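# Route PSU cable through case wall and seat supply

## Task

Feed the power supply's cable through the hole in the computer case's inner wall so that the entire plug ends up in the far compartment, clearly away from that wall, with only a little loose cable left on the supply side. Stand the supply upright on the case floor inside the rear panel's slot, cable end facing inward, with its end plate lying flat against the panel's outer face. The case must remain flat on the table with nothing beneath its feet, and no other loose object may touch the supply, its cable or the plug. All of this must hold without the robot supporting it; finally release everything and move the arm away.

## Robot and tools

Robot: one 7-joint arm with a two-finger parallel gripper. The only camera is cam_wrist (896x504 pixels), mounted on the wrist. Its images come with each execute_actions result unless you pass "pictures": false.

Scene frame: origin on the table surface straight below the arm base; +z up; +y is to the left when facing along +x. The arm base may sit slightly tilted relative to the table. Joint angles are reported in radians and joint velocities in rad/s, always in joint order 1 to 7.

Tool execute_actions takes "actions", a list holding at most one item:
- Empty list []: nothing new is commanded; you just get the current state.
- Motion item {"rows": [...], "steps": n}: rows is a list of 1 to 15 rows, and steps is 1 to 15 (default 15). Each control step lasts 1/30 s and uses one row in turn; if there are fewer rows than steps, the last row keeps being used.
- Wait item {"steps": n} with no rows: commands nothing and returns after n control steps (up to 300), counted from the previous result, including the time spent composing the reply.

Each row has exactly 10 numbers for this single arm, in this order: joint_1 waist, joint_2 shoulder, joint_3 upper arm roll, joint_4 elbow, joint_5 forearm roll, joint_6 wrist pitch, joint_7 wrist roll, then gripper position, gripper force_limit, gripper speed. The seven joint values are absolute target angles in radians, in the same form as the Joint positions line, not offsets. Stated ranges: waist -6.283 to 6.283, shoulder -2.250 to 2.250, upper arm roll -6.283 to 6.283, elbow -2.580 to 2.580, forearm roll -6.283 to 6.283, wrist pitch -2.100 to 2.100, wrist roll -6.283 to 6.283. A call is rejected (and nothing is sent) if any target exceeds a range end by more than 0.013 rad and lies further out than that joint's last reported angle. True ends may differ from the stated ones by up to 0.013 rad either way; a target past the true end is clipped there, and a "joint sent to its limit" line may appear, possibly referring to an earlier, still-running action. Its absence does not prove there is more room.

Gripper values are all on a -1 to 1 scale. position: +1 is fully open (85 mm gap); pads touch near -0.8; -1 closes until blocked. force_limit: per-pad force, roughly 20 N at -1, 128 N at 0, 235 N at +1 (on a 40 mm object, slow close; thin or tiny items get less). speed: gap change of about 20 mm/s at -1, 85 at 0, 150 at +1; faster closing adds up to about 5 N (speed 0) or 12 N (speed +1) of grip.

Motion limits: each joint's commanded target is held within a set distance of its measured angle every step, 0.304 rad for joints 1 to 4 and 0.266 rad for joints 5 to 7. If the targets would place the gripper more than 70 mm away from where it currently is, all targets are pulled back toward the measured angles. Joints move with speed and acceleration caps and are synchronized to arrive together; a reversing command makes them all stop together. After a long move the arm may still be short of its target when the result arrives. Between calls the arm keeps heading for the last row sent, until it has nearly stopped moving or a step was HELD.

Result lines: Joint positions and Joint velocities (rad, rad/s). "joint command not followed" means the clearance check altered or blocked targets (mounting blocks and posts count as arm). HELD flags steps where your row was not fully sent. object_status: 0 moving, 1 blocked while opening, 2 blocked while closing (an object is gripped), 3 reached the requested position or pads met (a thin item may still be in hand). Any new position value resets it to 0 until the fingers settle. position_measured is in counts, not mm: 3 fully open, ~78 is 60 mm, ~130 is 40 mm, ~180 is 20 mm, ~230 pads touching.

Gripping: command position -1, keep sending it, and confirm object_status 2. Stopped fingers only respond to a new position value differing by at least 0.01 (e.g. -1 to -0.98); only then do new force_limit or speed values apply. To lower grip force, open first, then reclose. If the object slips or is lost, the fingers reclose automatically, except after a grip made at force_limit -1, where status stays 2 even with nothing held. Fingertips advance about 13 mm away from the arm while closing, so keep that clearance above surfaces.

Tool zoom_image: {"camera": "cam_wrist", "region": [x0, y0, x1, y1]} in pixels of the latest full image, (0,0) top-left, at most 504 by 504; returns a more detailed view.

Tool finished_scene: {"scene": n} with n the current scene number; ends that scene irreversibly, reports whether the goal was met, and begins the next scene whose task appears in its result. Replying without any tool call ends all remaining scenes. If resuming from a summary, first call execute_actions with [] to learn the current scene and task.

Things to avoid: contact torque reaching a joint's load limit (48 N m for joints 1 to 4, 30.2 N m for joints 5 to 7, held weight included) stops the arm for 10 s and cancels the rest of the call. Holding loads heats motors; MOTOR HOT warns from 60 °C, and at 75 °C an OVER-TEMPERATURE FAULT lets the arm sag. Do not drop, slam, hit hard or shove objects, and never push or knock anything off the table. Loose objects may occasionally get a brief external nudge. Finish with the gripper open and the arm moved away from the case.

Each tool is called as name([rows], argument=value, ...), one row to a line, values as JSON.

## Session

execute_actions(actions=[])

Scene clock: 0.00 s of 5400.00 s.
position_measured=3 object_status=3
Joint positions: [-0.006  0.211 -0.009  2.005 -0.436  0.622  1.404]
Joint velocities: [-0.    -0.    -0.001  0.     0.001  0.     0.   ]

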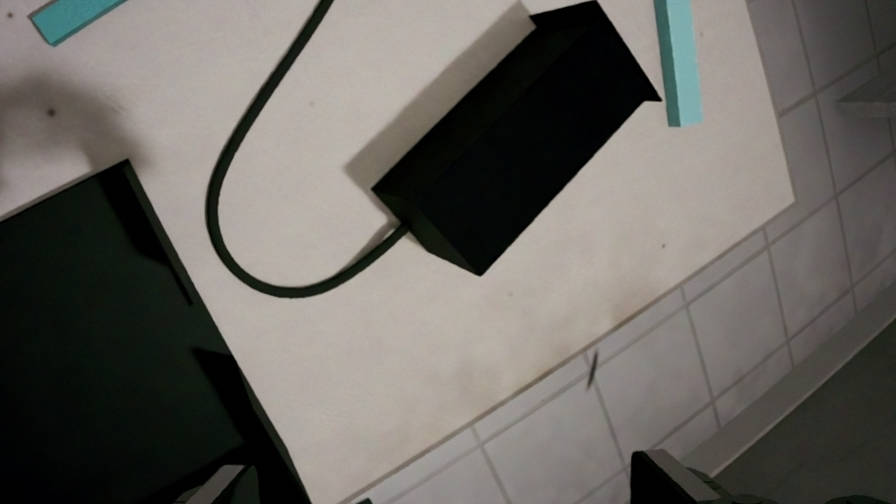

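execute_actions([
  {"rows":[[0,0.15,0,1.25,0,1.7416,-1.571,1,0,0]]},
], pictures=false)

execute_actions([
  {"steps":72},
])

Scene clock: 4.17 s of 5400.00 s.
position_measured=3 object_status=3
Joint positions: [-0.001  0.164 -0.002  1.604 -0.116  0.975  1.052]
Joint velocities: [ 0.007 -0.055  0.01  -1.113  0.54   0.975 -0.972]
Steps of this call (steps 1 to 90: nothing new was sent; then 0.67 s passed at rest; steps 91 to 105: all 15 steps of this action). Readings (joint positions | what the end effector reports):
91: [-0.006 0.211 -0.009 2.005 -0.436 0.623 1.403] | position_measured=3 object_status=3
92: [-0.006 0.210 -0.009 2.000 -0.432 0.627 1.400] | position_measured=3 object_status=3
94: [-0.006 0.205 -0.008 1.975 -0.410 0.650 1.378] | position_measured=3 object_status=3
98: [-0.004 0.185 -0.005 1.858 -0.308 0.752 1.276] | position_measured=3 object_status=3
105: the state above

Scene clock: 6.57 s of 5400.00 s.
position_measured=3 object_status=3
Joint positions: [ 0.     0.15  -0.     1.25  -0.     1.742 -1.571]
Joint velocities: [-0.     0.    -0.     0.    -0.001  0.     0.   ]
Steps of this call (steps 1 to 72: the robot went on to your last target). Readings (joint positions | what the end effector reports):
1: [-0.001 0.162 -0.001 1.566 -0.099 1.007 1.019] | position_measured=3 object_status=3
2: [-0.001 0.160 -0.001 1.529 -0.085 1.040 0.987] | position_measured=3 object_status=3
4: [-0.001 0.158 -0.001 1.452 -0.061 1.110 0.916] | position_measured=3 object_status=3
8: [-0.000 0.152 -0.000 1.337 -0.026 1.271 0.755] | position_measured=3 object_status=3
72: the state above

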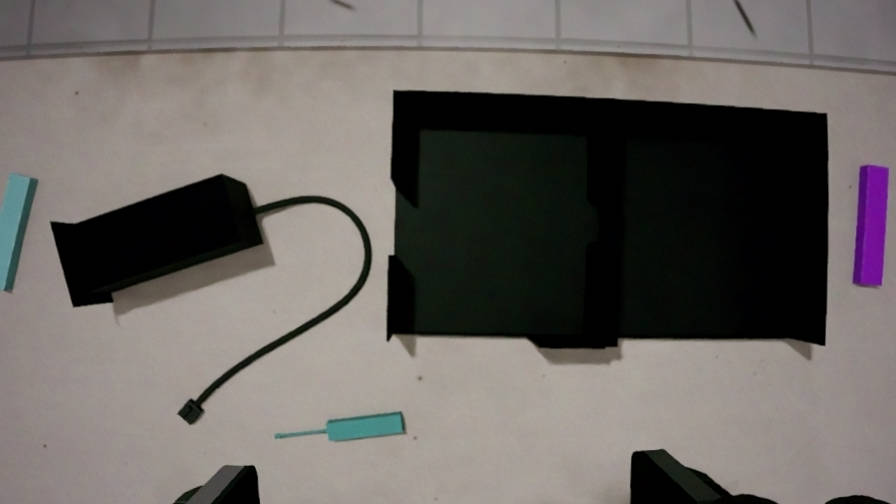

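execute_actions([
  {"rows":[[-0.5335,0.4,0,2.05,0,0.69,0.066,-0.2,-0.8,0]]},
], pictures=false)

execute_actions([
  {"steps":22},
], pictures=false)

execute_actions([
  {"rows":[[-0.5335,0.842,0,2.14,0,0.16,0.066,-0.2,-0.8,0]]},
], pictures=false)

execute_actions([
  {"steps":15},
])

Scene clock: 14.47 s of 5400.00 s.
position_measured=95 object_status=0
Joint positions: [-0.316  0.322  0.     1.559  0.     1.469 -1.299]
Joint velocities: [-0.715  0.263 -0.012  0.881 -0.006 -0.776  0.771]
Steps of this call (steps 1 to 30: the robot went on to your last target; steps 31 to 90: nothing new was sent; then 4.40 s passed at rest; steps 91 to 105: all 15 steps of this action). Readings (joint positions | what the end effector reports):
91: [-0.001 0.151 0.000 1.251 0.000 1.741 -1.571] | position_measured=3 object_status=0
92: [-0.008 0.155 0.001 1.255 0.001 1.738 -1.567] | position_measured=4 object_status=0
94: [-0.037 0.176 0.002 1.279 0.001 1.716 -1.545] | position_measured=14 object_status=0
98: [-0.133 0.242 0.001 1.372 0.001 1.634 -1.464] | position_measured=43 object_status=0
105: the state above

Scene clock: 15.20 s of 5400.00 s.
position_measured=154 object_status=3
Joint positions: [-0.529  0.399 -0.     2.038 -0.     0.752 -0.499]
Joint velocities: [-0.03   0.008  0.     0.075  0.    -0.403  1.214]
Steps of this call (steps 1 to 22: the robot went on to your last target). Readings (joint positions | what the end effector reports):
1: [-0.339 0.330 -0.000 1.589 -0.000 1.442 -1.273] | position_measured=103 object_status=0
2: [-0.361 0.338 -0.000 1.620 -0.000 1.415 -1.246] | position_measured=110 object_status=0
4: [-0.399 0.352 -0.000 1.686 -0.000 1.357 -1.188] | position_measured=125 object_status=0
8: [-0.456 0.373 -0.001 1.827 -0.000 1.231 -1.063] | position_measured=151 object_status=0
22: the state above

Scene clock: 15.70 s of 5400.00 s.
position_measured=154 object_status=3
Joint positions: [-0.533  0.756 -0.     2.126  0.     0.313 -0.03 ]
Joint velocities: [-0.004  0.677  0.001  0.108  0.001 -1.216  0.773]
Steps of this call (steps 1 to 15: all 15 steps of this action). Readings (joint positions | what the end effector reports):
1: [-0.530 0.399 -0.000 2.041 -0.000 0.739 -0.458] | position_measured=154 object_status=3
2: [-0.530 0.404 -0.000 2.044 -0.000 0.724 -0.420] | position_measured=154 object_status=3
4: [-0.531 0.430 -0.000 2.055 -0.000 0.682 -0.365] | position_measured=154 object_status=3
8: [-0.532 0.544 0.000 2.087 -0.000 0.570 -0.253] | position_measured=154 object_status=3
15: the state above

Scene clock: 16.20 s of 5400.00 s.
position_measured=154 object_status=3
Joint positions: [-0.533  0.841 -0.     2.14   0.     0.16   0.066]
Joint velocities: [-0.001  0.005 -0.    -0.     0.    -0.001  0.   ]
Steps of this call (steps 1 to 15: the robot went on to your last target). Readings (joint positions | what the end effector reports):
1: [-0.533 0.778 -0.000 2.130 -0.000 0.273 -0.004] | position_measured=154 object_status=3
2: [-0.533 0.800 -0.000 2.133 -0.000 0.233 0.021] | position_measured=154 object_status=3
4: [-0.533 0.828 -0.000 2.138 0.000 0.178 0.055] | position_measured=154 object_status=3
8: [-0.533 0.837 -0.000 2.140 0.000 0.160 0.066] | position_measured=154 object_status=3
15: the state above

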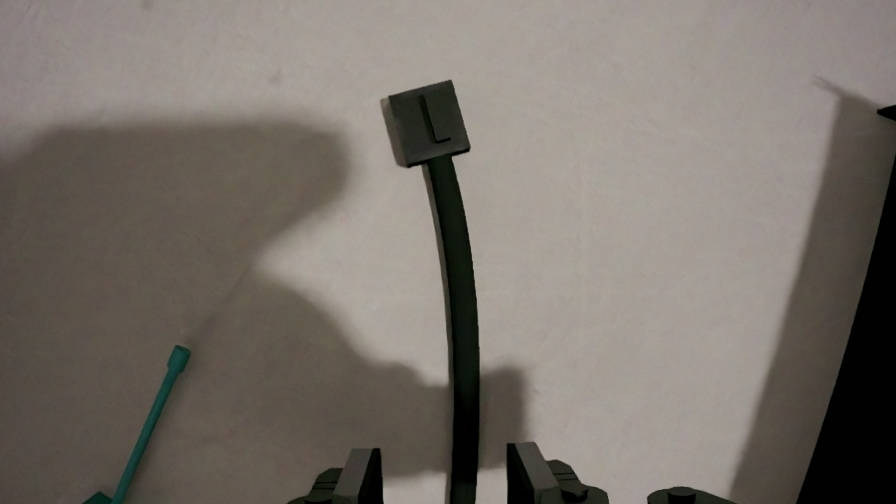

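execute_actions([
  {"rows":[[-0.5335,0.9295,0,2.111,0,0.101,0.066,-0.2,-0.8,0]],"steps":12},
], pictures=false)

execute_actions([
  {"rows":[[-0.5335,0.9295,0,2.111,0,0.101,0.066,-1,-0.8,0]]},
])

Scene clock: 21.67 s of 5400.00 s.
position_measured=154 object_status=3
Joint positions: [-0.534  0.927 -0.     2.111 -0.     0.101  0.066]
Joint velocities: [ 0.     0.021 -0.001 -0.    -0.001  0.001 -0.   ]
Steps of this call (steps 1 to 15: the robot went on to your last target; steps 16 to 90: nothing new was sent; then 2.07 s passed at rest; steps 91 to 102: all 12 steps of this action). Readings (joint positions | what the end effector reports):
91: [-0.533 0.843 0.000 2.140 -0.000 0.160 0.066] | position_measured=154 object_status=3
92: [-0.533 0.849 0.000 2.138 -0.000 0.157 0.066] | position_measured=154 object_status=3
94: [-0.533 0.878 0.000 2.129 -0.000 0.140 0.066] | position_measured=154 object_status=3
98: [-0.534 0.924 -0.000 2.112 -0.000 0.103 0.066] | position_measured=154 object_status=3
102: the state above

Scene clock: 22.17 s of 5400.00 s.
position_measured=215 object_status=0
Joint positions: [-0.533  0.929  0.     2.111 -0.     0.101  0.066]
Joint velocities: [-0.     0.001  0.001  0.    -0.    -0.001 -0.   ]
Steps of this call (steps 1 to 15: all 15 steps of this action). Readings (joint positions | what the end effector reports):
1: [-0.534 0.928 -0.000 2.111 -0.000 0.101 0.066] | position_measured=154 object_status=0
2: [-0.534 0.928 0.000 2.111 0.000 0.101 0.066] | position_measured=155 object_status=0
4: [-0.534 0.929 -0.000 2.111 0.000 0.101 0.066] | position_measured=165 object_status=0
8: [-0.534 0.929 -0.000 2.111 0.000 0.101 0.066] | position_measured=194 object_status=0
15: the state above

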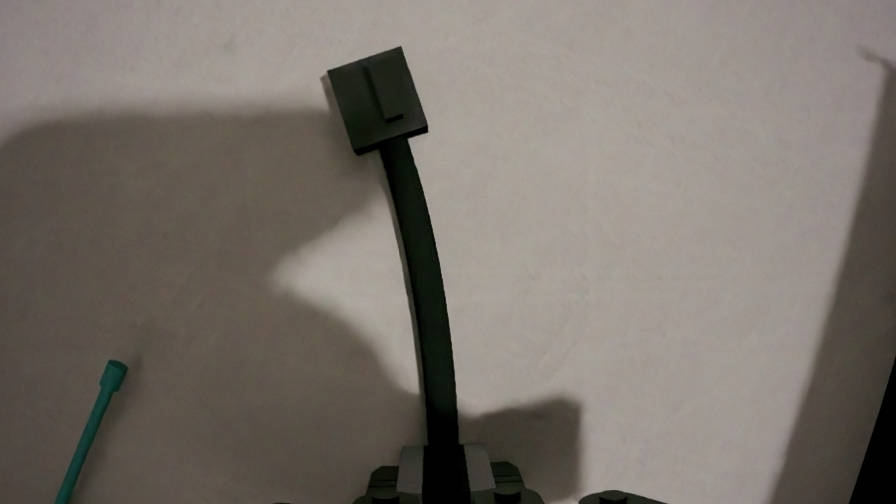

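execute_actions([
  {"rows":[[-0.5,0.526,0,2.042,0,0.574,0.3,-1,-0.8,0]]},
], pictures=false)

execute_actions([
  {"rows":[[-0.35,0.526,0,2.042,0,0.574,1.5,-1,-0.8,0]]},
], pictures=false)

execute_actions([
  {"steps":14},
], pictures=false)

execute_actions([
  {"rows":[[-0.12,0.674,0,1.713,0,0.755,2.9,-1,-0.8,0]]},
], pictures=false)

execute_actions([
  {"steps":32},
])

Scene clock: 32.17 s of 5400.00 s.
position_measured=215 object_status=2
Joint positions: [-0.504  0.578  0.     2.049  0.     0.494  0.274]
Joint velocities: [ 0.049 -0.663  0.003 -0.105  0.001  1.108  0.363]
Steps of this call (steps 1 to 15: the robot went on to your last target; steps 16 to 90: nothing new was sent; then 6.50 s passed at rest; steps 91 to 105: all 15 steps of this action). Readings (joint positions | what the end effector reports):
91: [-0.533 0.928 -0.000 2.111 -0.000 0.102 0.066] | position_measured=215 object_status=2
92: [-0.533 0.923 -0.000 2.110 -0.000 0.106 0.070] | position_measured=215 object_status=2
94: [-0.529 0.894 -0.000 2.105 -0.000 0.128 0.089] | position_measured=215 object_status=2
98: [-0.519 0.778 -0.000 2.082 -0.000 0.226 0.165] | position_measured=215 object_status=2
105: the state above

Scene clock: 32.67 s of 5400.00 s.
position_measured=215 object_status=2
Joint positions: [-0.364  0.527  0.     2.042  0.     0.574  0.809]
Joint velocities: [ 0.082 -0.003 -0.001 -0.001 -0.001  0.005  1.216]
Steps of this call (steps 1 to 15: all 15 steps of this action). Readings (joint positions | what the end effector reports):
1: [-0.501 0.559 0.000 2.046 -0.000 0.526 0.286] | position_measured=215 object_status=2
2: [-0.494 0.545 -0.001 2.045 -0.000 0.550 0.303] | position_measured=215 object_status=2
4: [-0.463 0.535 -0.002 2.044 -0.001 0.567 0.363] | position_measured=215 object_status=2
8: [-0.403 0.529 0.001 2.043 0.000 0.571 0.524] | position_measured=215 object_status=2
15: the state above

Scene clock: 33.13 s of 5400.00 s.
position_measured=215 object_status=2
Joint positions: [-0.351  0.526  0.     2.042 -0.     0.574  1.378]
Joint velocities: [ 0.006 -0.     0.002 -0.     0.    -0.     1.218]
Steps of this call (steps 1 to 14: the robot went on to your last target). Readings (joint positions | what the end effector reports):
1: [-0.361 0.527 0.000 2.042 -0.000 0.574 0.849] | position_measured=215 object_status=2
2: [-0.359 0.527 0.000 2.042 -0.000 0.574 0.890] | position_measured=215 object_status=2
4: [-0.356 0.527 0.000 2.042 -0.000 0.574 0.971] | position_measured=215 object_status=2
8: [-0.353 0.526 0.000 2.042 -0.000 0.574 1.134] | position_measured=215 object_status=2
14: the state above

Scene clock: 33.63 s of 5400.00 s.
position_measured=215 object_status=2
Joint positions: [-0.152  0.653  0.001  1.757  0.     0.732  1.916]
Joint velocities: [ 0.192  0.123 -0.002 -0.282 -0.001  0.153  1.216]
Steps of this call (steps 1 to 15: all 15 steps of this action). Readings (joint positions | what the end effector reports):
1: [-0.350 0.527 -0.000 2.042 -0.000 0.574 1.418] | position_measured=215 object_status=2
2: [-0.345 0.529 -0.001 2.038 -0.000 0.577 1.454] | position_measured=215 object_status=2
4: [-0.324 0.543 -0.001 2.014 -0.001 0.591 1.509] | position_measured=215 object_status=2
8: [-0.242 0.597 -0.001 1.902 -0.000 0.655 1.634] | position_measured=215 object_status=2
15: the state above

Scene clock: 34.70 s of 5400.00 s.
position_measured=215 object_status=2
Joint positions: [-0.12   0.674  0.     1.713  0.     0.755  2.9  ]
Joint velocities: [-0.     0.    -0.     0.     0.001 -0.     0.001]
Steps of this call (steps 1 to 32: the robot went on to your last target). Readings (joint positions | what the end effector reports):
1: [-0.146 0.657 0.001 1.748 0.000 0.737 1.957] | position_measured=215 object_status=2
2: [-0.142 0.660 0.000 1.742 0.000 0.740 1.998] | position_measured=215 object_status=2
4: [-0.134 0.665 0.000 1.732 0.000 0.746 2.079] | position_measured=215 object_status=2
8: [-0.126 0.670 0.000 1.721 0.000 0.751 2.242] | position_measured=215 object_status=2
32: the state above

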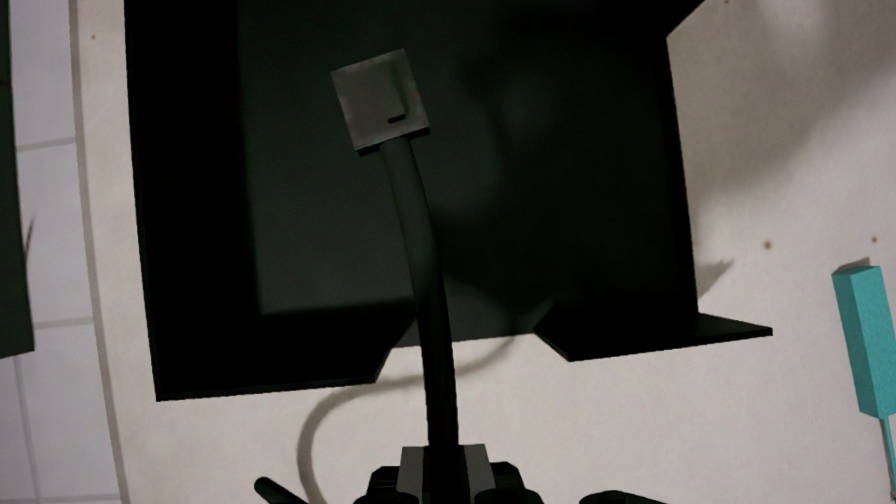

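execute_actions([
  {"rows":[[0.055,0.724,0,1.795,0,0.623,3.01,-1,-0.8,0]],"steps":12},
], pictures=false)

execute_actions([
  {"rows":[[0.055,0.925,0,1.804,0,0.412,3.01,-1,-0.8,0]]},
])

Scene clock: 38.53 s of 5400.00 s.
position_measured=215 object_status=2
Joint positions: [0.048 0.723 0.002 1.795 0.    0.624 3.01 ]
Joint velocities: [ 0.029  0.005 -0.028  0.015 -0.011 -0.03   0.022]
Steps of this call (steps 1 to 15: the robot went on to your last target; steps 16 to 90: nothing new was sent; then 0.43 s passed at rest; steps 91 to 102: all 12 steps of this action). Readings (joint positions | what the end effector reports):
91: [-0.119 0.675 0.000 1.714 0.000 0.755 2.900] | position_measured=215 object_status=2
92: [-0.113 0.676 -0.001 1.715 -0.000 0.751 2.903] | position_measured=215 object_status=2
94: [-0.084 0.684 -0.003 1.727 -0.001 0.732 2.919] | position_measured=215 object_status=2
98: [0.014 0.712 0.001 1.774 0.000 0.657 2.982] | position_measured=215 object_status=2
102: the state above

Scene clock: 39.03 s of 5400.00 s.
position_measured=215 object_status=2
Joint positions: [ 0.055  0.92  -0.     1.804 -0.     0.412  3.01 ]
Joint velocities: [ 0.     0.031 -0.    -0.006 -0.    -0.007  0.001]
Steps of this call (steps 1 to 15: all 15 steps of this action). Readings (joint positions | what the end effector reports):
1: [0.049 0.724 0.001 1.795 -0.000 0.623 3.010] | position_measured=215 object_status=2
2: [0.050 0.730 0.000 1.795 -0.000 0.618 3.010] | position_measured=215 object_status=2
4: [0.052 0.758 -0.000 1.795 -0.000 0.591 3.010] | position_measured=215 object_status=2
8: [0.054 0.865 0.000 1.800 -0.000 0.478 3.010] | position_measured=215 object_status=2
15: the state above

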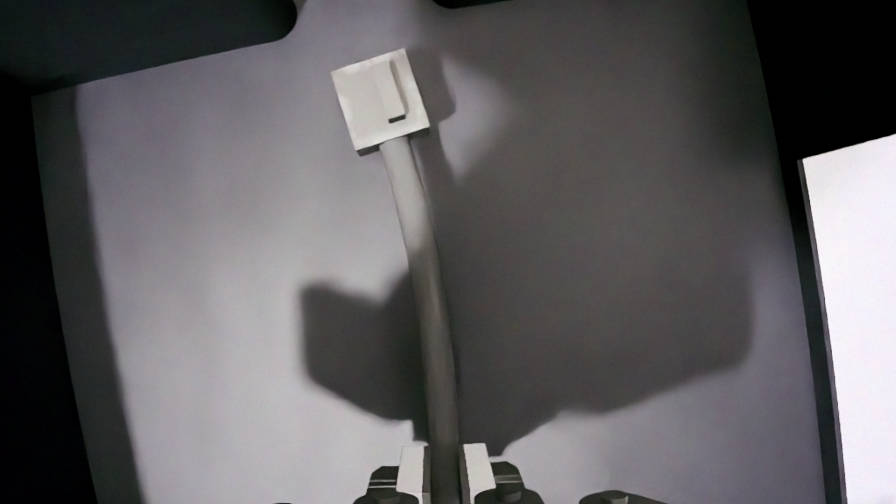

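execute_actions([
  {"rows":[[0.141,0.953,0,1.783,0,0.406,3.09,-1,-0.8,0]],"steps":11},
])

execute_actions([
  {"rows":[[0.214,0.987,0,1.749,0,0.405,3.17,-1,-0.8,0]]},
])

execute_actions([
  {"rows":[[0.214,0.987,0,1.749,0,0.405,3.17,-0.55,-0.8,-1]]},
])

Scene clock: 47.70 s of 5400.00 s.
position_measured=215 object_status=2
Joint positions: [0.138 0.952 0.    1.783 0.    0.406 3.09 ]
Joint velocities: [ 0.027  0.016 -0.011  0.001 -0.003  0.002  0.002]
Steps of this call (steps 1 to 15: the robot went on to your last target; steps 16 to 90: nothing new was sent; then 5.30 s passed at rest; steps 91 to 101: all 11 steps of this action). Readings (joint positions | what the end effector reports):
91: [0.056 0.924 -0.000 1.803 -0.000 0.412 3.010] | position_measured=215 object_status=2
92: [0.062 0.926 -0.002 1.802 -0.001 0.411 3.014] | position_measured=215 object_status=2
94: [0.090 0.935 -0.003 1.795 -0.001 0.410 3.038] | position_measured=215 object_status=2
98: [0.135 0.950 0.001 1.783 0.000 0.406 3.088] | position_measured=215 object_status=2
101: the state above

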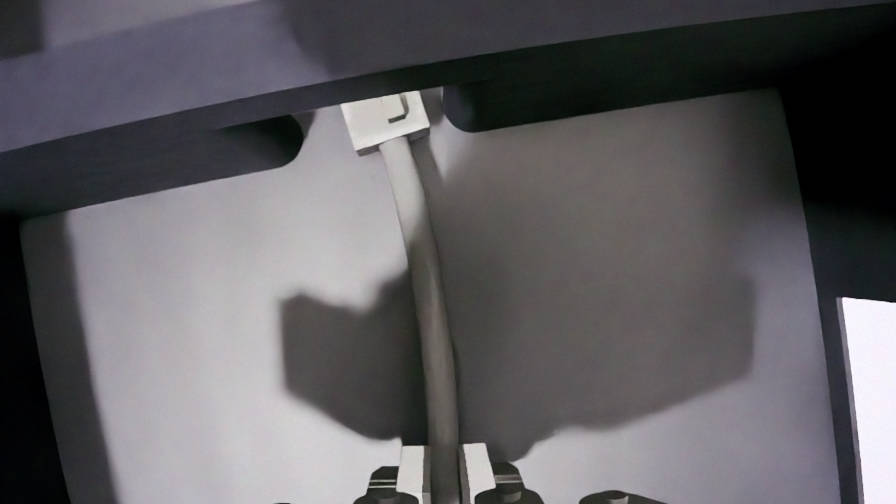

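Scene clock: 48.20 s of 5400.00 s.
position_measured=215 object_status=2
Joint positions: [ 0.213  0.987 -0.     1.749 -0.     0.405  3.17 ]
Joint velocities: [ 0.006  0.003 -0.002 -0.    -0.001 -0.001 -0.   ]
Steps of this call (steps 1 to 15: all 15 steps of this action). Readings (joint positions | what the end effector reports):
1: [0.140 0.952 -0.000 1.783 0.000 0.406 3.091] | position_measured=215 object_status=2
2: [0.146 0.956 -0.001 1.781 -0.000 0.406 3.095] | position_measured=215 object_status=2
4: [0.176 0.969 -0.003 1.769 -0.001 0.406 3.123] | position_measured=215 object_status=2
8: [0.210 0.985 0.003 1.751 0.001 0.405 3.169] | position_measured=215 object_status=2
15: the state above

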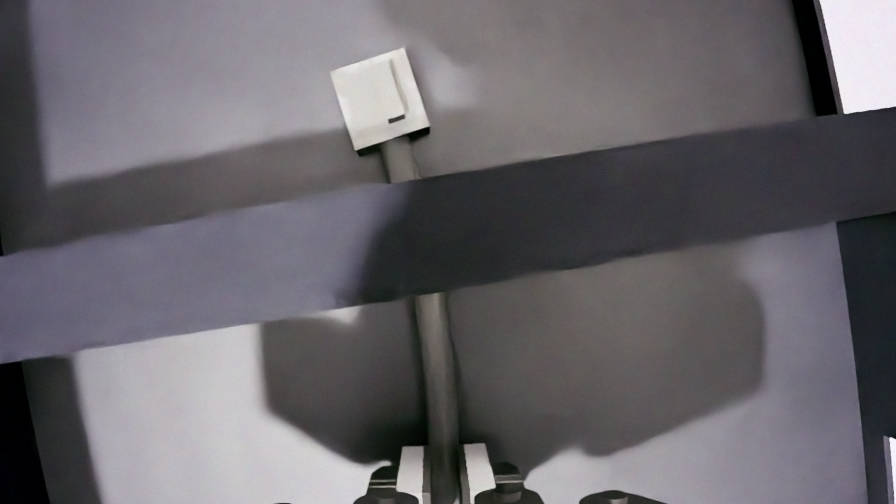

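Scene clock: 48.70 s of 5400.00 s.
position_measured=199 object_status=0
Joint positions: [0.214 0.987 0.    1.749 0.    0.405 3.17 ]
Joint velocities: [ 0.001 -0.     0.    -0.     0.001 -0.001  0.002]
Steps of this call (steps 1 to 15: all 15 steps of this action). Readings (joint positions | what the end effector reports):
1: [0.213 0.987 -0.000 1.749 -0.000 0.405 3.170] | position_measured=215 object_status=0
2: [0.213 0.987 -0.000 1.749 -0.000 0.405 3.170] | position_measured=215 object_status=0
4: [0.213 0.987 -0.000 1.749 -0.000 0.405 3.170] | position_measured=212 object_status=0
8: [0.214 0.987 -0.000 1.749 -0.000 0.405 3.170] | position_measured=206 object_status=0
15: the state above

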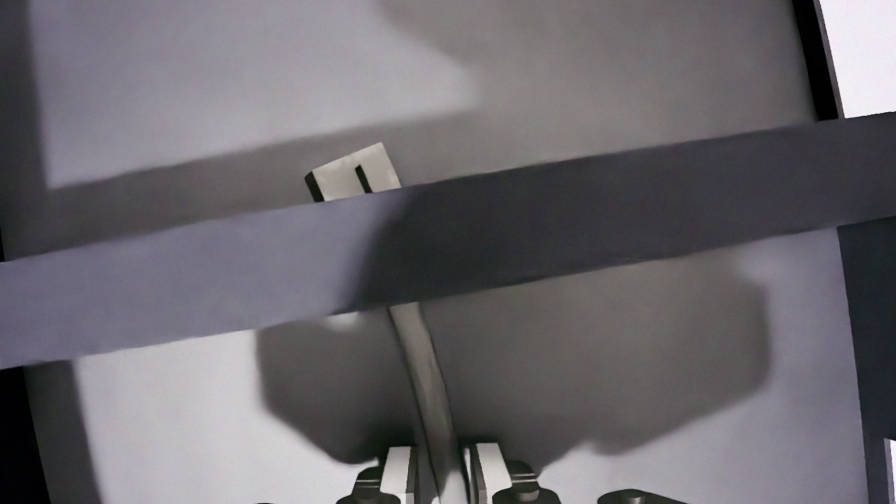

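execute_actions([
  {"rows":[[0.2,0.674,0,1.713,0,0.755,3.17,-0.3,-0.2,0]],"steps":13},
])

execute_actions([
  {"rows":[[-0.1,0.4,0,1.6,0,1.1416,3.04,1,-0.2,0]]},
])

execute_actions([
  {"rows":[[-0.5926,0.7885,0,1.5875,0,0.766,2.812,1,-0.2,0]]},
], pictures=false)

execute_actions([
  {"steps":20},
])

Scene clock: 52.07 s of 5400.00 s.
position_measured=167 object_status=0
Joint positions: [ 0.202  0.709 -0.     1.716 -0.     0.713  3.17 ]
Joint velocities: [-0.022 -0.515  0.001 -0.07   0.     0.72  -0.   ]
Steps of this call (steps 1 to 15: the robot went on to your last target; steps 16 to 88: nothing new was sent; steps 89 to 101: all 13 steps of this action). Readings (joint positions | what the end effector reports):
89: [0.214 0.986 0.000 1.749 0.000 0.406 3.170] | position_measured=199 object_status=0
90: [0.214 0.981 0.000 1.749 0.000 0.410 3.170] | position_measured=198 object_status=0
92: [0.212 0.953 0.000 1.747 0.000 0.432 3.170] | position_measured=188 object_status=0
96: [0.207 0.842 0.000 1.733 0.000 0.538 3.170] | position_measured=169 object_status=0
101: the state above

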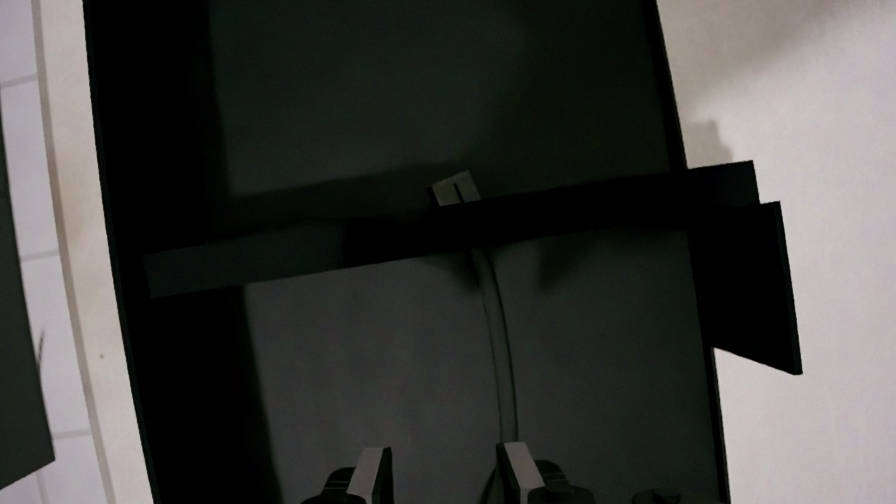

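Scene clock: 52.57 s of 5400.00 s.
position_measured=75 object_status=0
Joint positions: [-0.08   0.416 -0.002  1.605 -0.001  1.117  3.047]
Joint velocities: [-0.326 -0.308 -0.022 -0.145 -0.008  0.58  -0.17 ]
Steps of this call (steps 1 to 15: all 15 steps of this action). Readings (joint positions | what the end effector reports):
1: [0.200 0.692 0.000 1.714 0.000 0.734 3.169] | position_measured=167 object_status=0
2: [0.194 0.674 0.001 1.712 0.001 0.752 3.167] | position_measured=166 object_status=0
4: [0.166 0.634 0.003 1.700 0.001 0.789 3.155] | position_measured=156 object_status=0
8: [0.071 0.552 0.001 1.664 0.000 0.888 3.115] | position_measured=128 object_status=0
15: the state above

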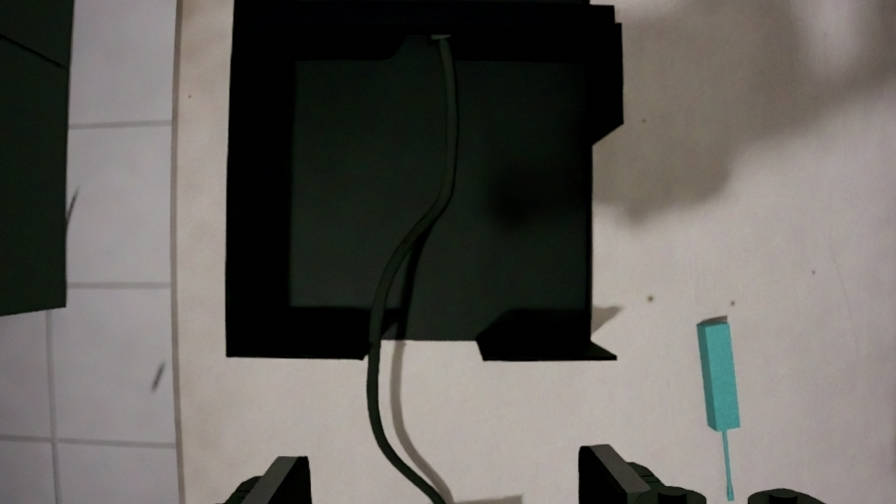

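Scene clock: 53.07 s of 5400.00 s.
position_measured=3 object_status=0
Joint positions: [-0.413  0.65   0.001  1.59   0.     0.908  2.881]
Joint velocities: [-0.766  0.595 -0.002 -0.016 -0.    -0.611 -0.297]
Steps of this call (steps 1 to 15: all 15 steps of this action). Readings (joint positions | what the end effector reports):
1: [-0.091 0.409 -0.002 1.601 -0.001 1.132 3.042] | position_measured=67 object_status=0
2: [-0.105 0.406 -0.000 1.600 0.000 1.138 3.035] | position_measured=60 object_status=0
4: [-0.144 0.419 0.001 1.598 0.001 1.128 3.013] | position_measured=45 object_status=0
8: [-0.236 0.502 0.001 1.594 0.000 1.055 2.955] | position_measured=15 object_status=0
15: the state above

Scene clock: 53.73 s of 5400.00 s.
position_measured=3 object_status=3
Joint positions: [-0.592  0.788 -0.     1.588 -0.     0.766  2.812]
Joint velocities: [-0.003  0.002  0.001 -0.    -0.001  0.001  0.001]
Steps of this call (steps 1 to 20: the robot went on to your last target). Readings (joint positions | what the end effector reports):
1: [-0.439 0.670 0.001 1.590 0.000 0.888 2.871] | position_measured=3 object_status=0
2: [-0.464 0.690 0.001 1.589 0.000 0.867 2.861] | position_measured=3 object_status=0
4: [-0.515 0.729 0.001 1.588 0.000 0.827 2.842] | position_measured=3 object_status=0
8: [-0.581 0.781 -0.003 1.588 -0.001 0.771 2.814] | position_measured=3 object_status=3
20: the state above

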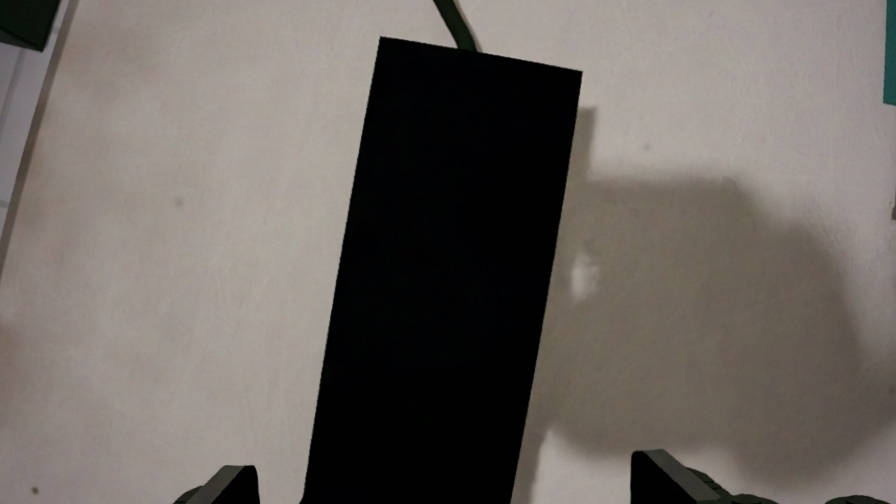

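execute_actions([
  {"rows":[[-0.5678,0.837,0,1.587,0,0.718,2.672,1,-0.2,0]],"steps":10},
])

execute_actions([
  {"rows":[[-0.5678,0.95,0,1.594,0,0.598,2.672,1,-0.2,0]],"steps":12},
])

execute_actions([
  {"rows":[[-0.5678,0.95,0,1.594,0,0.598,2.672,-1,-0.2,0]]},
])

Scene clock: 57.57 s of 5400.00 s.
position_measured=3 object_status=3
Joint positions: [-0.569  0.835  0.     1.587  0.     0.718  2.672]
Joint velocities: [ 0.006  0.011 -0.009 -0.007 -0.    -0.003 -0.004]
Steps of this call (steps 1 to 15: the robot went on to your last target; steps 16 to 90: nothing new was sent; then 0.50 s passed at rest; steps 91 to 100: all 10 steps of this action). Readings (joint positions | what the end effector reports):
91: [-0.592 0.789 -0.000 1.587 -0.000 0.766 2.811] | position_measured=3 object_status=3
92: [-0.590 0.793 -0.001 1.587 -0.000 0.763 2.803] | position_measured=3 object_status=3
94: [-0.581 0.811 -0.001 1.586 -0.000 0.746 2.755] | position_measured=3 object_status=3
98: [-0.569 0.835 0.001 1.588 0.000 0.719 2.674] | position_measured=3 object_status=3
100: the state above

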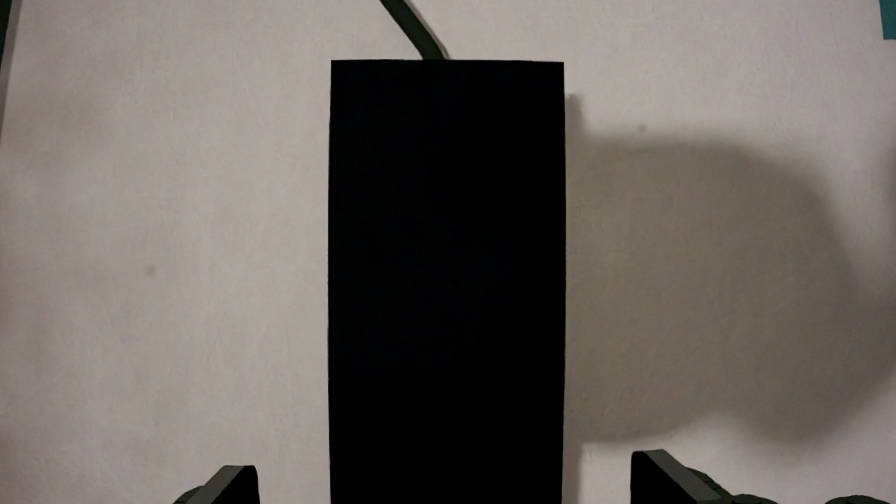

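Scene clock: 57.97 s of 5400.00 s.
position_measured=3 object_status=3
Joint positions: [-0.568  0.947 -0.     1.594  0.     0.598  2.672]
Joint velocities: [ 0.001  0.022  0.    -0.008 -0.    -0.005  0.   ]
Steps of this call (steps 1 to 12: all 12 steps of this action). Readings (joint positions | what the end effector reports):
1: [-0.569 0.837 0.000 1.587 -0.000 0.717 2.672] | position_measured=3 object_status=3
2: [-0.568 0.842 0.000 1.587 -0.000 0.713 2.672] | position_measured=3 object_status=3
4: [-0.568 0.871 0.000 1.587 0.000 0.686 2.672] | position_measured=3 object_status=3
8: [-0.568 0.940 -0.000 1.594 -0.000 0.609 2.672] | position_measured=3 object_status=3
12: the state above

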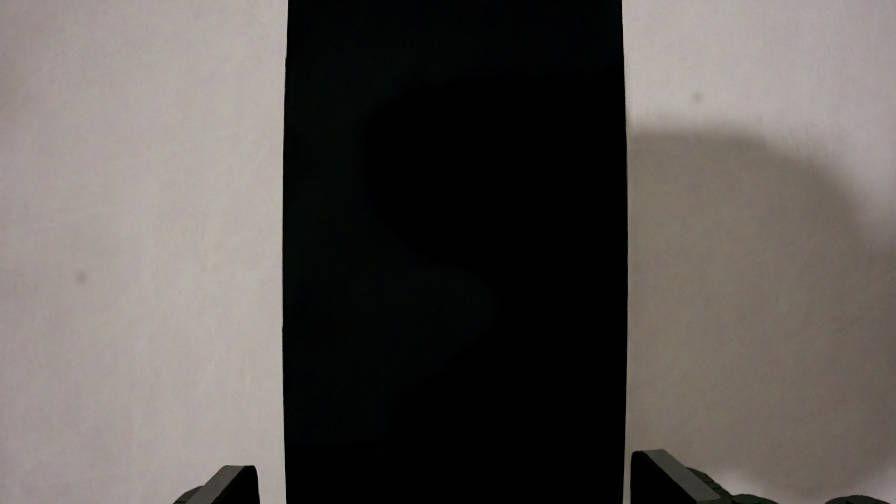

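Scene clock: 58.47 s of 5400.00 s.
position_measured=67 object_status=0
Joint positions: [-0.568  0.949 -0.     1.594 -0.     0.599  2.672]
Joint velocities: [-0.    -0.     0.001  0.     0.     0.    -0.001]
Steps of this call (steps 1 to 15: all 15 steps of this action). Readings (joint positions | what the end effector reports):
1: [-0.568 0.948 -0.000 1.594 0.000 0.598 2.672] | position_measured=3 object_status=0
2: [-0.568 0.948 0.000 1.594 0.000 0.598 2.672] | position_measured=4 object_status=0
4: [-0.568 0.949 0.000 1.594 0.000 0.598 2.672] | position_measured=14 object_status=0
8: [-0.568 0.950 -0.000 1.594 -0.000 0.598 2.672] | position_measured=43 object_status=0
15: the state above

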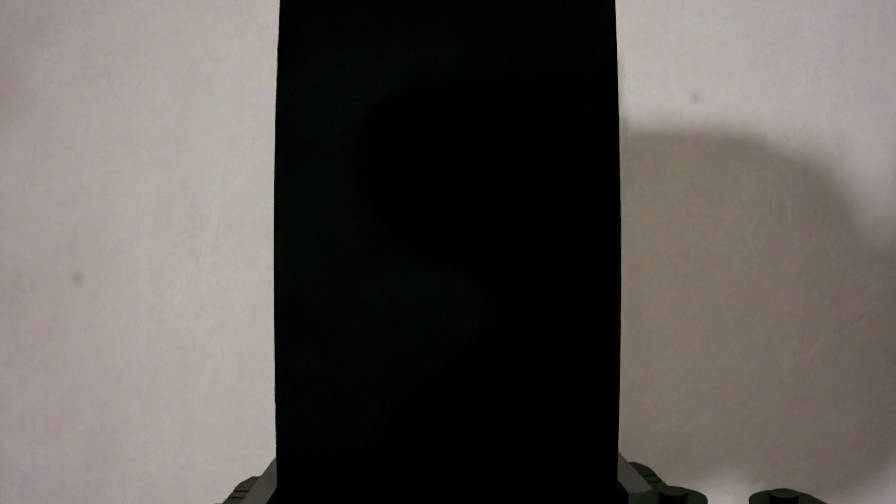

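execute_actions([
  {"rows":[[-0.56,0.927,0,1.596,0,0.619,2.672,-1,-0.2,0],[-0.56,0.927,0,1.596,0,0.619,2.672,-1,-0.2,0],[-0.56,0.927,0,1.596,0,0.619,2.672,-1,-0.2,0],[-0.56,0.927,0,1.596,0,0.619,2.672,-1,-0.2,0],[-0.525,0.916,0,1.625,0,0.601,2.454,-1,-0.2,0]]},
], pictures=false)

execute_actions([
  {"rows":[[-0.408,0.882,0,1.725,0,0.535,2.571,-1,-0.2,0]],"steps":13},
], pictures=false)

execute_actions([
  {"rows":[[-0.408,0.886,0,1.725,0,0.531,2.571,-1,-0.2,0],[-0.408,0.89,0,1.725,0,0.527,2.571,-1,-0.2,0],[-0.408,0.894,0,1.725,0,0.523,2.571,-1,-0.2,0],[-0.408,0.898,0,1.725,0,0.519,2.571,-1,-0.2,0],[-0.408,0.902,0,1.724,0,0.516,2.571,-1,-0.2,0],[-0.408,0.905,0,1.724,0,0.513,2.571,-1,-0.2,0],[-0.408,0.908,0,1.724,0,0.51,2.571,-1,-0.2,0],[-0.408,0.91,0,1.724,0,0.508,2.571,-1,-0.2,0]],"steps":12},
], pictures=false)

execute_actions([
  {"rows":[[-0.408,0.91,0,1.724,0,0.508,2.571,1,-0.2,0]],"steps":10},
], pictures=false)

execute_actions([
  {"rows":[[-0.408,0.72,0,1.7,0,0.72,2.571,1,-0.2,0]],"steps":10},
], pictures=false)

execute_actions([
  {"rows":[[0,0.4,0,1.45,0,1.2916,3.1416,1,-0.2,0]]},
], pictures=false)

execute_actions([
  {"steps":15},
])

Scene clock: 67.50 s of 5400.00 s.
position_measured=67 object_status=2
Joint positions: [-0.526  0.917  0.001  1.625  0.     0.601  2.454]
Joint velocities: [ 0.008 -0.004 -0.017  0.004 -0.008 -0.007 -0.016]
Steps of this call (steps 1 to 15: the robot went on to your last target; steps 16 to 90: nothing new was sent; then 5.53 s passed at rest; steps 91 to 105: all 15 steps of this action). Readings (joint positions | what the end effector reports):
91: [-0.567 0.948 -0.000 1.594 -0.000 0.599 2.672] | position_measured=67 object_status=2
92: [-0.566 0.944 -0.001 1.596 -0.000 0.603 2.672] | position_measured=67 object_status=2
94: [-0.561 0.932 -0.001 1.597 -0.000 0.616 2.672] | position_measured=67 object_status=2
98: [-0.550 0.925 -0.001 1.604 -0.000 0.611 2.615] | position_measured=67 object_status=2
105: the state above

Scene clock: 67.93 s of 5400.00 s.
position_measured=67 object_status=2
Joint positions: [-0.41   0.884  0.     1.725  0.     0.535  2.571]
Joint velocities: [ 0.013 -0.013 -0.022 -0.003 -0.005 -0.009 -0.   ]
Steps of this call (steps 1 to 13: all 13 steps of this action). Readings (joint positions | what the end effector reports):
1: [-0.525 0.917 0.000 1.626 0.000 0.601 2.455] | position_measured=67 object_status=2
2: [-0.519 0.915 -0.002 1.630 -0.001 0.598 2.459] | position_measured=67 object_status=2
4: [-0.491 0.905 -0.005 1.651 -0.002 0.582 2.484] | position_measured=67 object_status=2
8: [-0.420 0.885 0.004 1.715 0.002 0.542 2.560] | position_measured=67 object_status=2
13: the state above

Scene clock: 68.33 s of 5400.00 s.
position_measured=67 object_status=2
Joint positions: [-0.408  0.908  0.     1.724  0.     0.509  2.571]
Joint velocities: [ 0.001  0.     0.    -0.002 -0.001  0.003 -0.001]
Steps of this call (steps 1 to 12: all 12 steps of this action). Readings (joint positions | what the end effector reports):
1: [-0.410 0.884 -0.000 1.725 -0.000 0.535 2.571] | position_measured=67 object_status=2
2: [-0.409 0.887 -0.000 1.725 -0.000 0.531 2.571] | position_measured=67 object_status=2
4: [-0.409 0.894 -0.000 1.725 0.000 0.524 2.571] | position_measured=67 object_status=2
8: [-0.408 0.907 0.000 1.724 0.000 0.511 2.571] | position_measured=67 object_status=2
12: the state above

Scene clock: 68.67 s of 5400.00 s.
position_measured=13 object_status=0
Joint positions: [-0.408  0.91   0.     1.724  0.     0.508  2.571]
Joint velocities: [-0.     0.001 -0.    -0.    -0.001  0.001 -0.   ]
Steps of this call (steps 1 to 10: all 10 steps of this action). Readings (joint positions | what the end effector reports):
1: [-0.408 0.908 0.000 1.724 0.000 0.509 2.571] | position_measured=67 object_status=0
2: [-0.408 0.909 0.000 1.724 0.000 0.508 2.571] | position_measured=67 object_status=0
4: [-0.408 0.910 0.000 1.724 0.000 0.508 2.571] | position_measured=56 object_status=0
8: [-0.408 0.910 -0.000 1.724 -0.000 0.508 2.571] | position_measured=27 object_status=0
10: the state above

Scene clock: 69.00 s of 5400.00 s.
position_measured=3 object_status=0
Joint positions: [-0.408  0.739  0.     1.701  0.     0.701  2.571]
Joint velocities: [ 0.    -0.342 -0.001 -0.053 -0.     0.45   0.001]
Steps of this call (steps 1 to 10: all 10 steps of this action). Readings (joint positions | what the end effector reports):
1: [-0.408 0.909 -0.000 1.724 0.000 0.509 2.571] | position_measured=8 object_status=0
2: [-0.408 0.904 -0.000 1.724 -0.000 0.514 2.571] | position_measured=6 object_status=0
4: [-0.408 0.876 -0.000 1.721 -0.000 0.542 2.571] | position_measured=4 object_status=0
8: [-0.408 0.772 -0.000 1.707 0.000 0.658 2.571] | position_measured=3 object_status=0
10: the state above

Scene clock: 69.50 s of 5400.00 s.
position_measured=3 object_status=3
Joint positions: [-0.122  0.488 -0.001  1.518 -0.     1.025  2.862]
Joint velocities: [ 0.663 -0.48   0.014 -0.394  0.008  1.168  1.172]
Steps of this call (steps 1 to 15: all 15 steps of this action). Readings (joint positions | what the end effector reports):
1: [-0.407 0.728 -0.000 1.699 -0.000 0.713 2.571] | position_measured=3 object_status=0
2: [-0.402 0.715 -0.001 1.696 -0.001 0.727 2.575] | position_measured=3 object_status=3
4: [-0.374 0.679 -0.003 1.675 -0.001 0.759 2.595] | position_measured=3 object_status=3
8: [-0.286 0.605 -0.002 1.614 -0.001 0.833 2.670] | position_measured=3 object_status=3
15: the state above

Scene clock: 70.00 s of 5400.00 s.
position_measured=3 object_status=3
Joint positions: [-0.001  0.4    0.     1.45   0.     1.292  3.142]
Joint velocities: [ 0.011 -0.004  0.    -0.     0.    -0.    -0.001]
Steps of this call (steps 1 to 15: the robot went on to your last target). Readings (joint positions | what the end effector reports):
1: [-0.101 0.473 0.000 1.506 0.000 1.064 2.902] | position_measured=3 object_status=3
2: [-0.083 0.460 0.001 1.495 0.001 1.104 2.943] | position_measured=3 object_status=3
4: [-0.050 0.436 0.000 1.477 0.000 1.182 3.024] | position_measured=3 object_status=3
8: [-0.007 0.403 0.002 1.451 0.001 1.287 3.136] | position_measured=3 object_status=3
15: the state above

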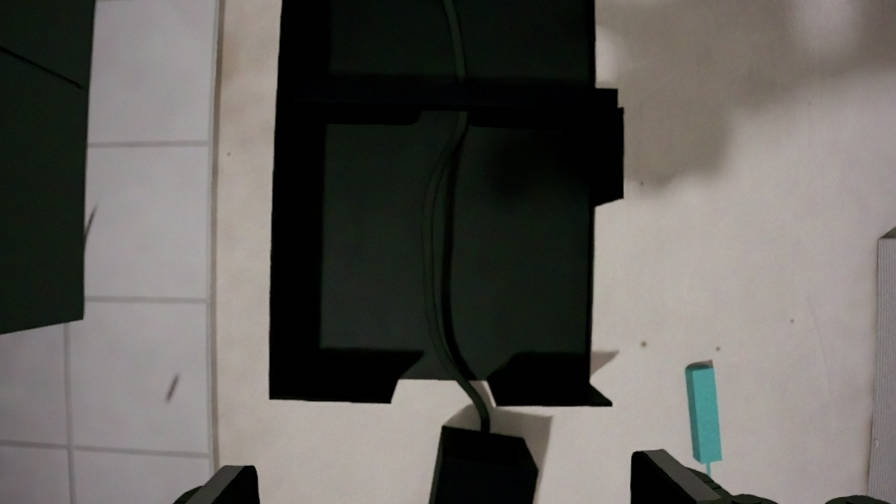

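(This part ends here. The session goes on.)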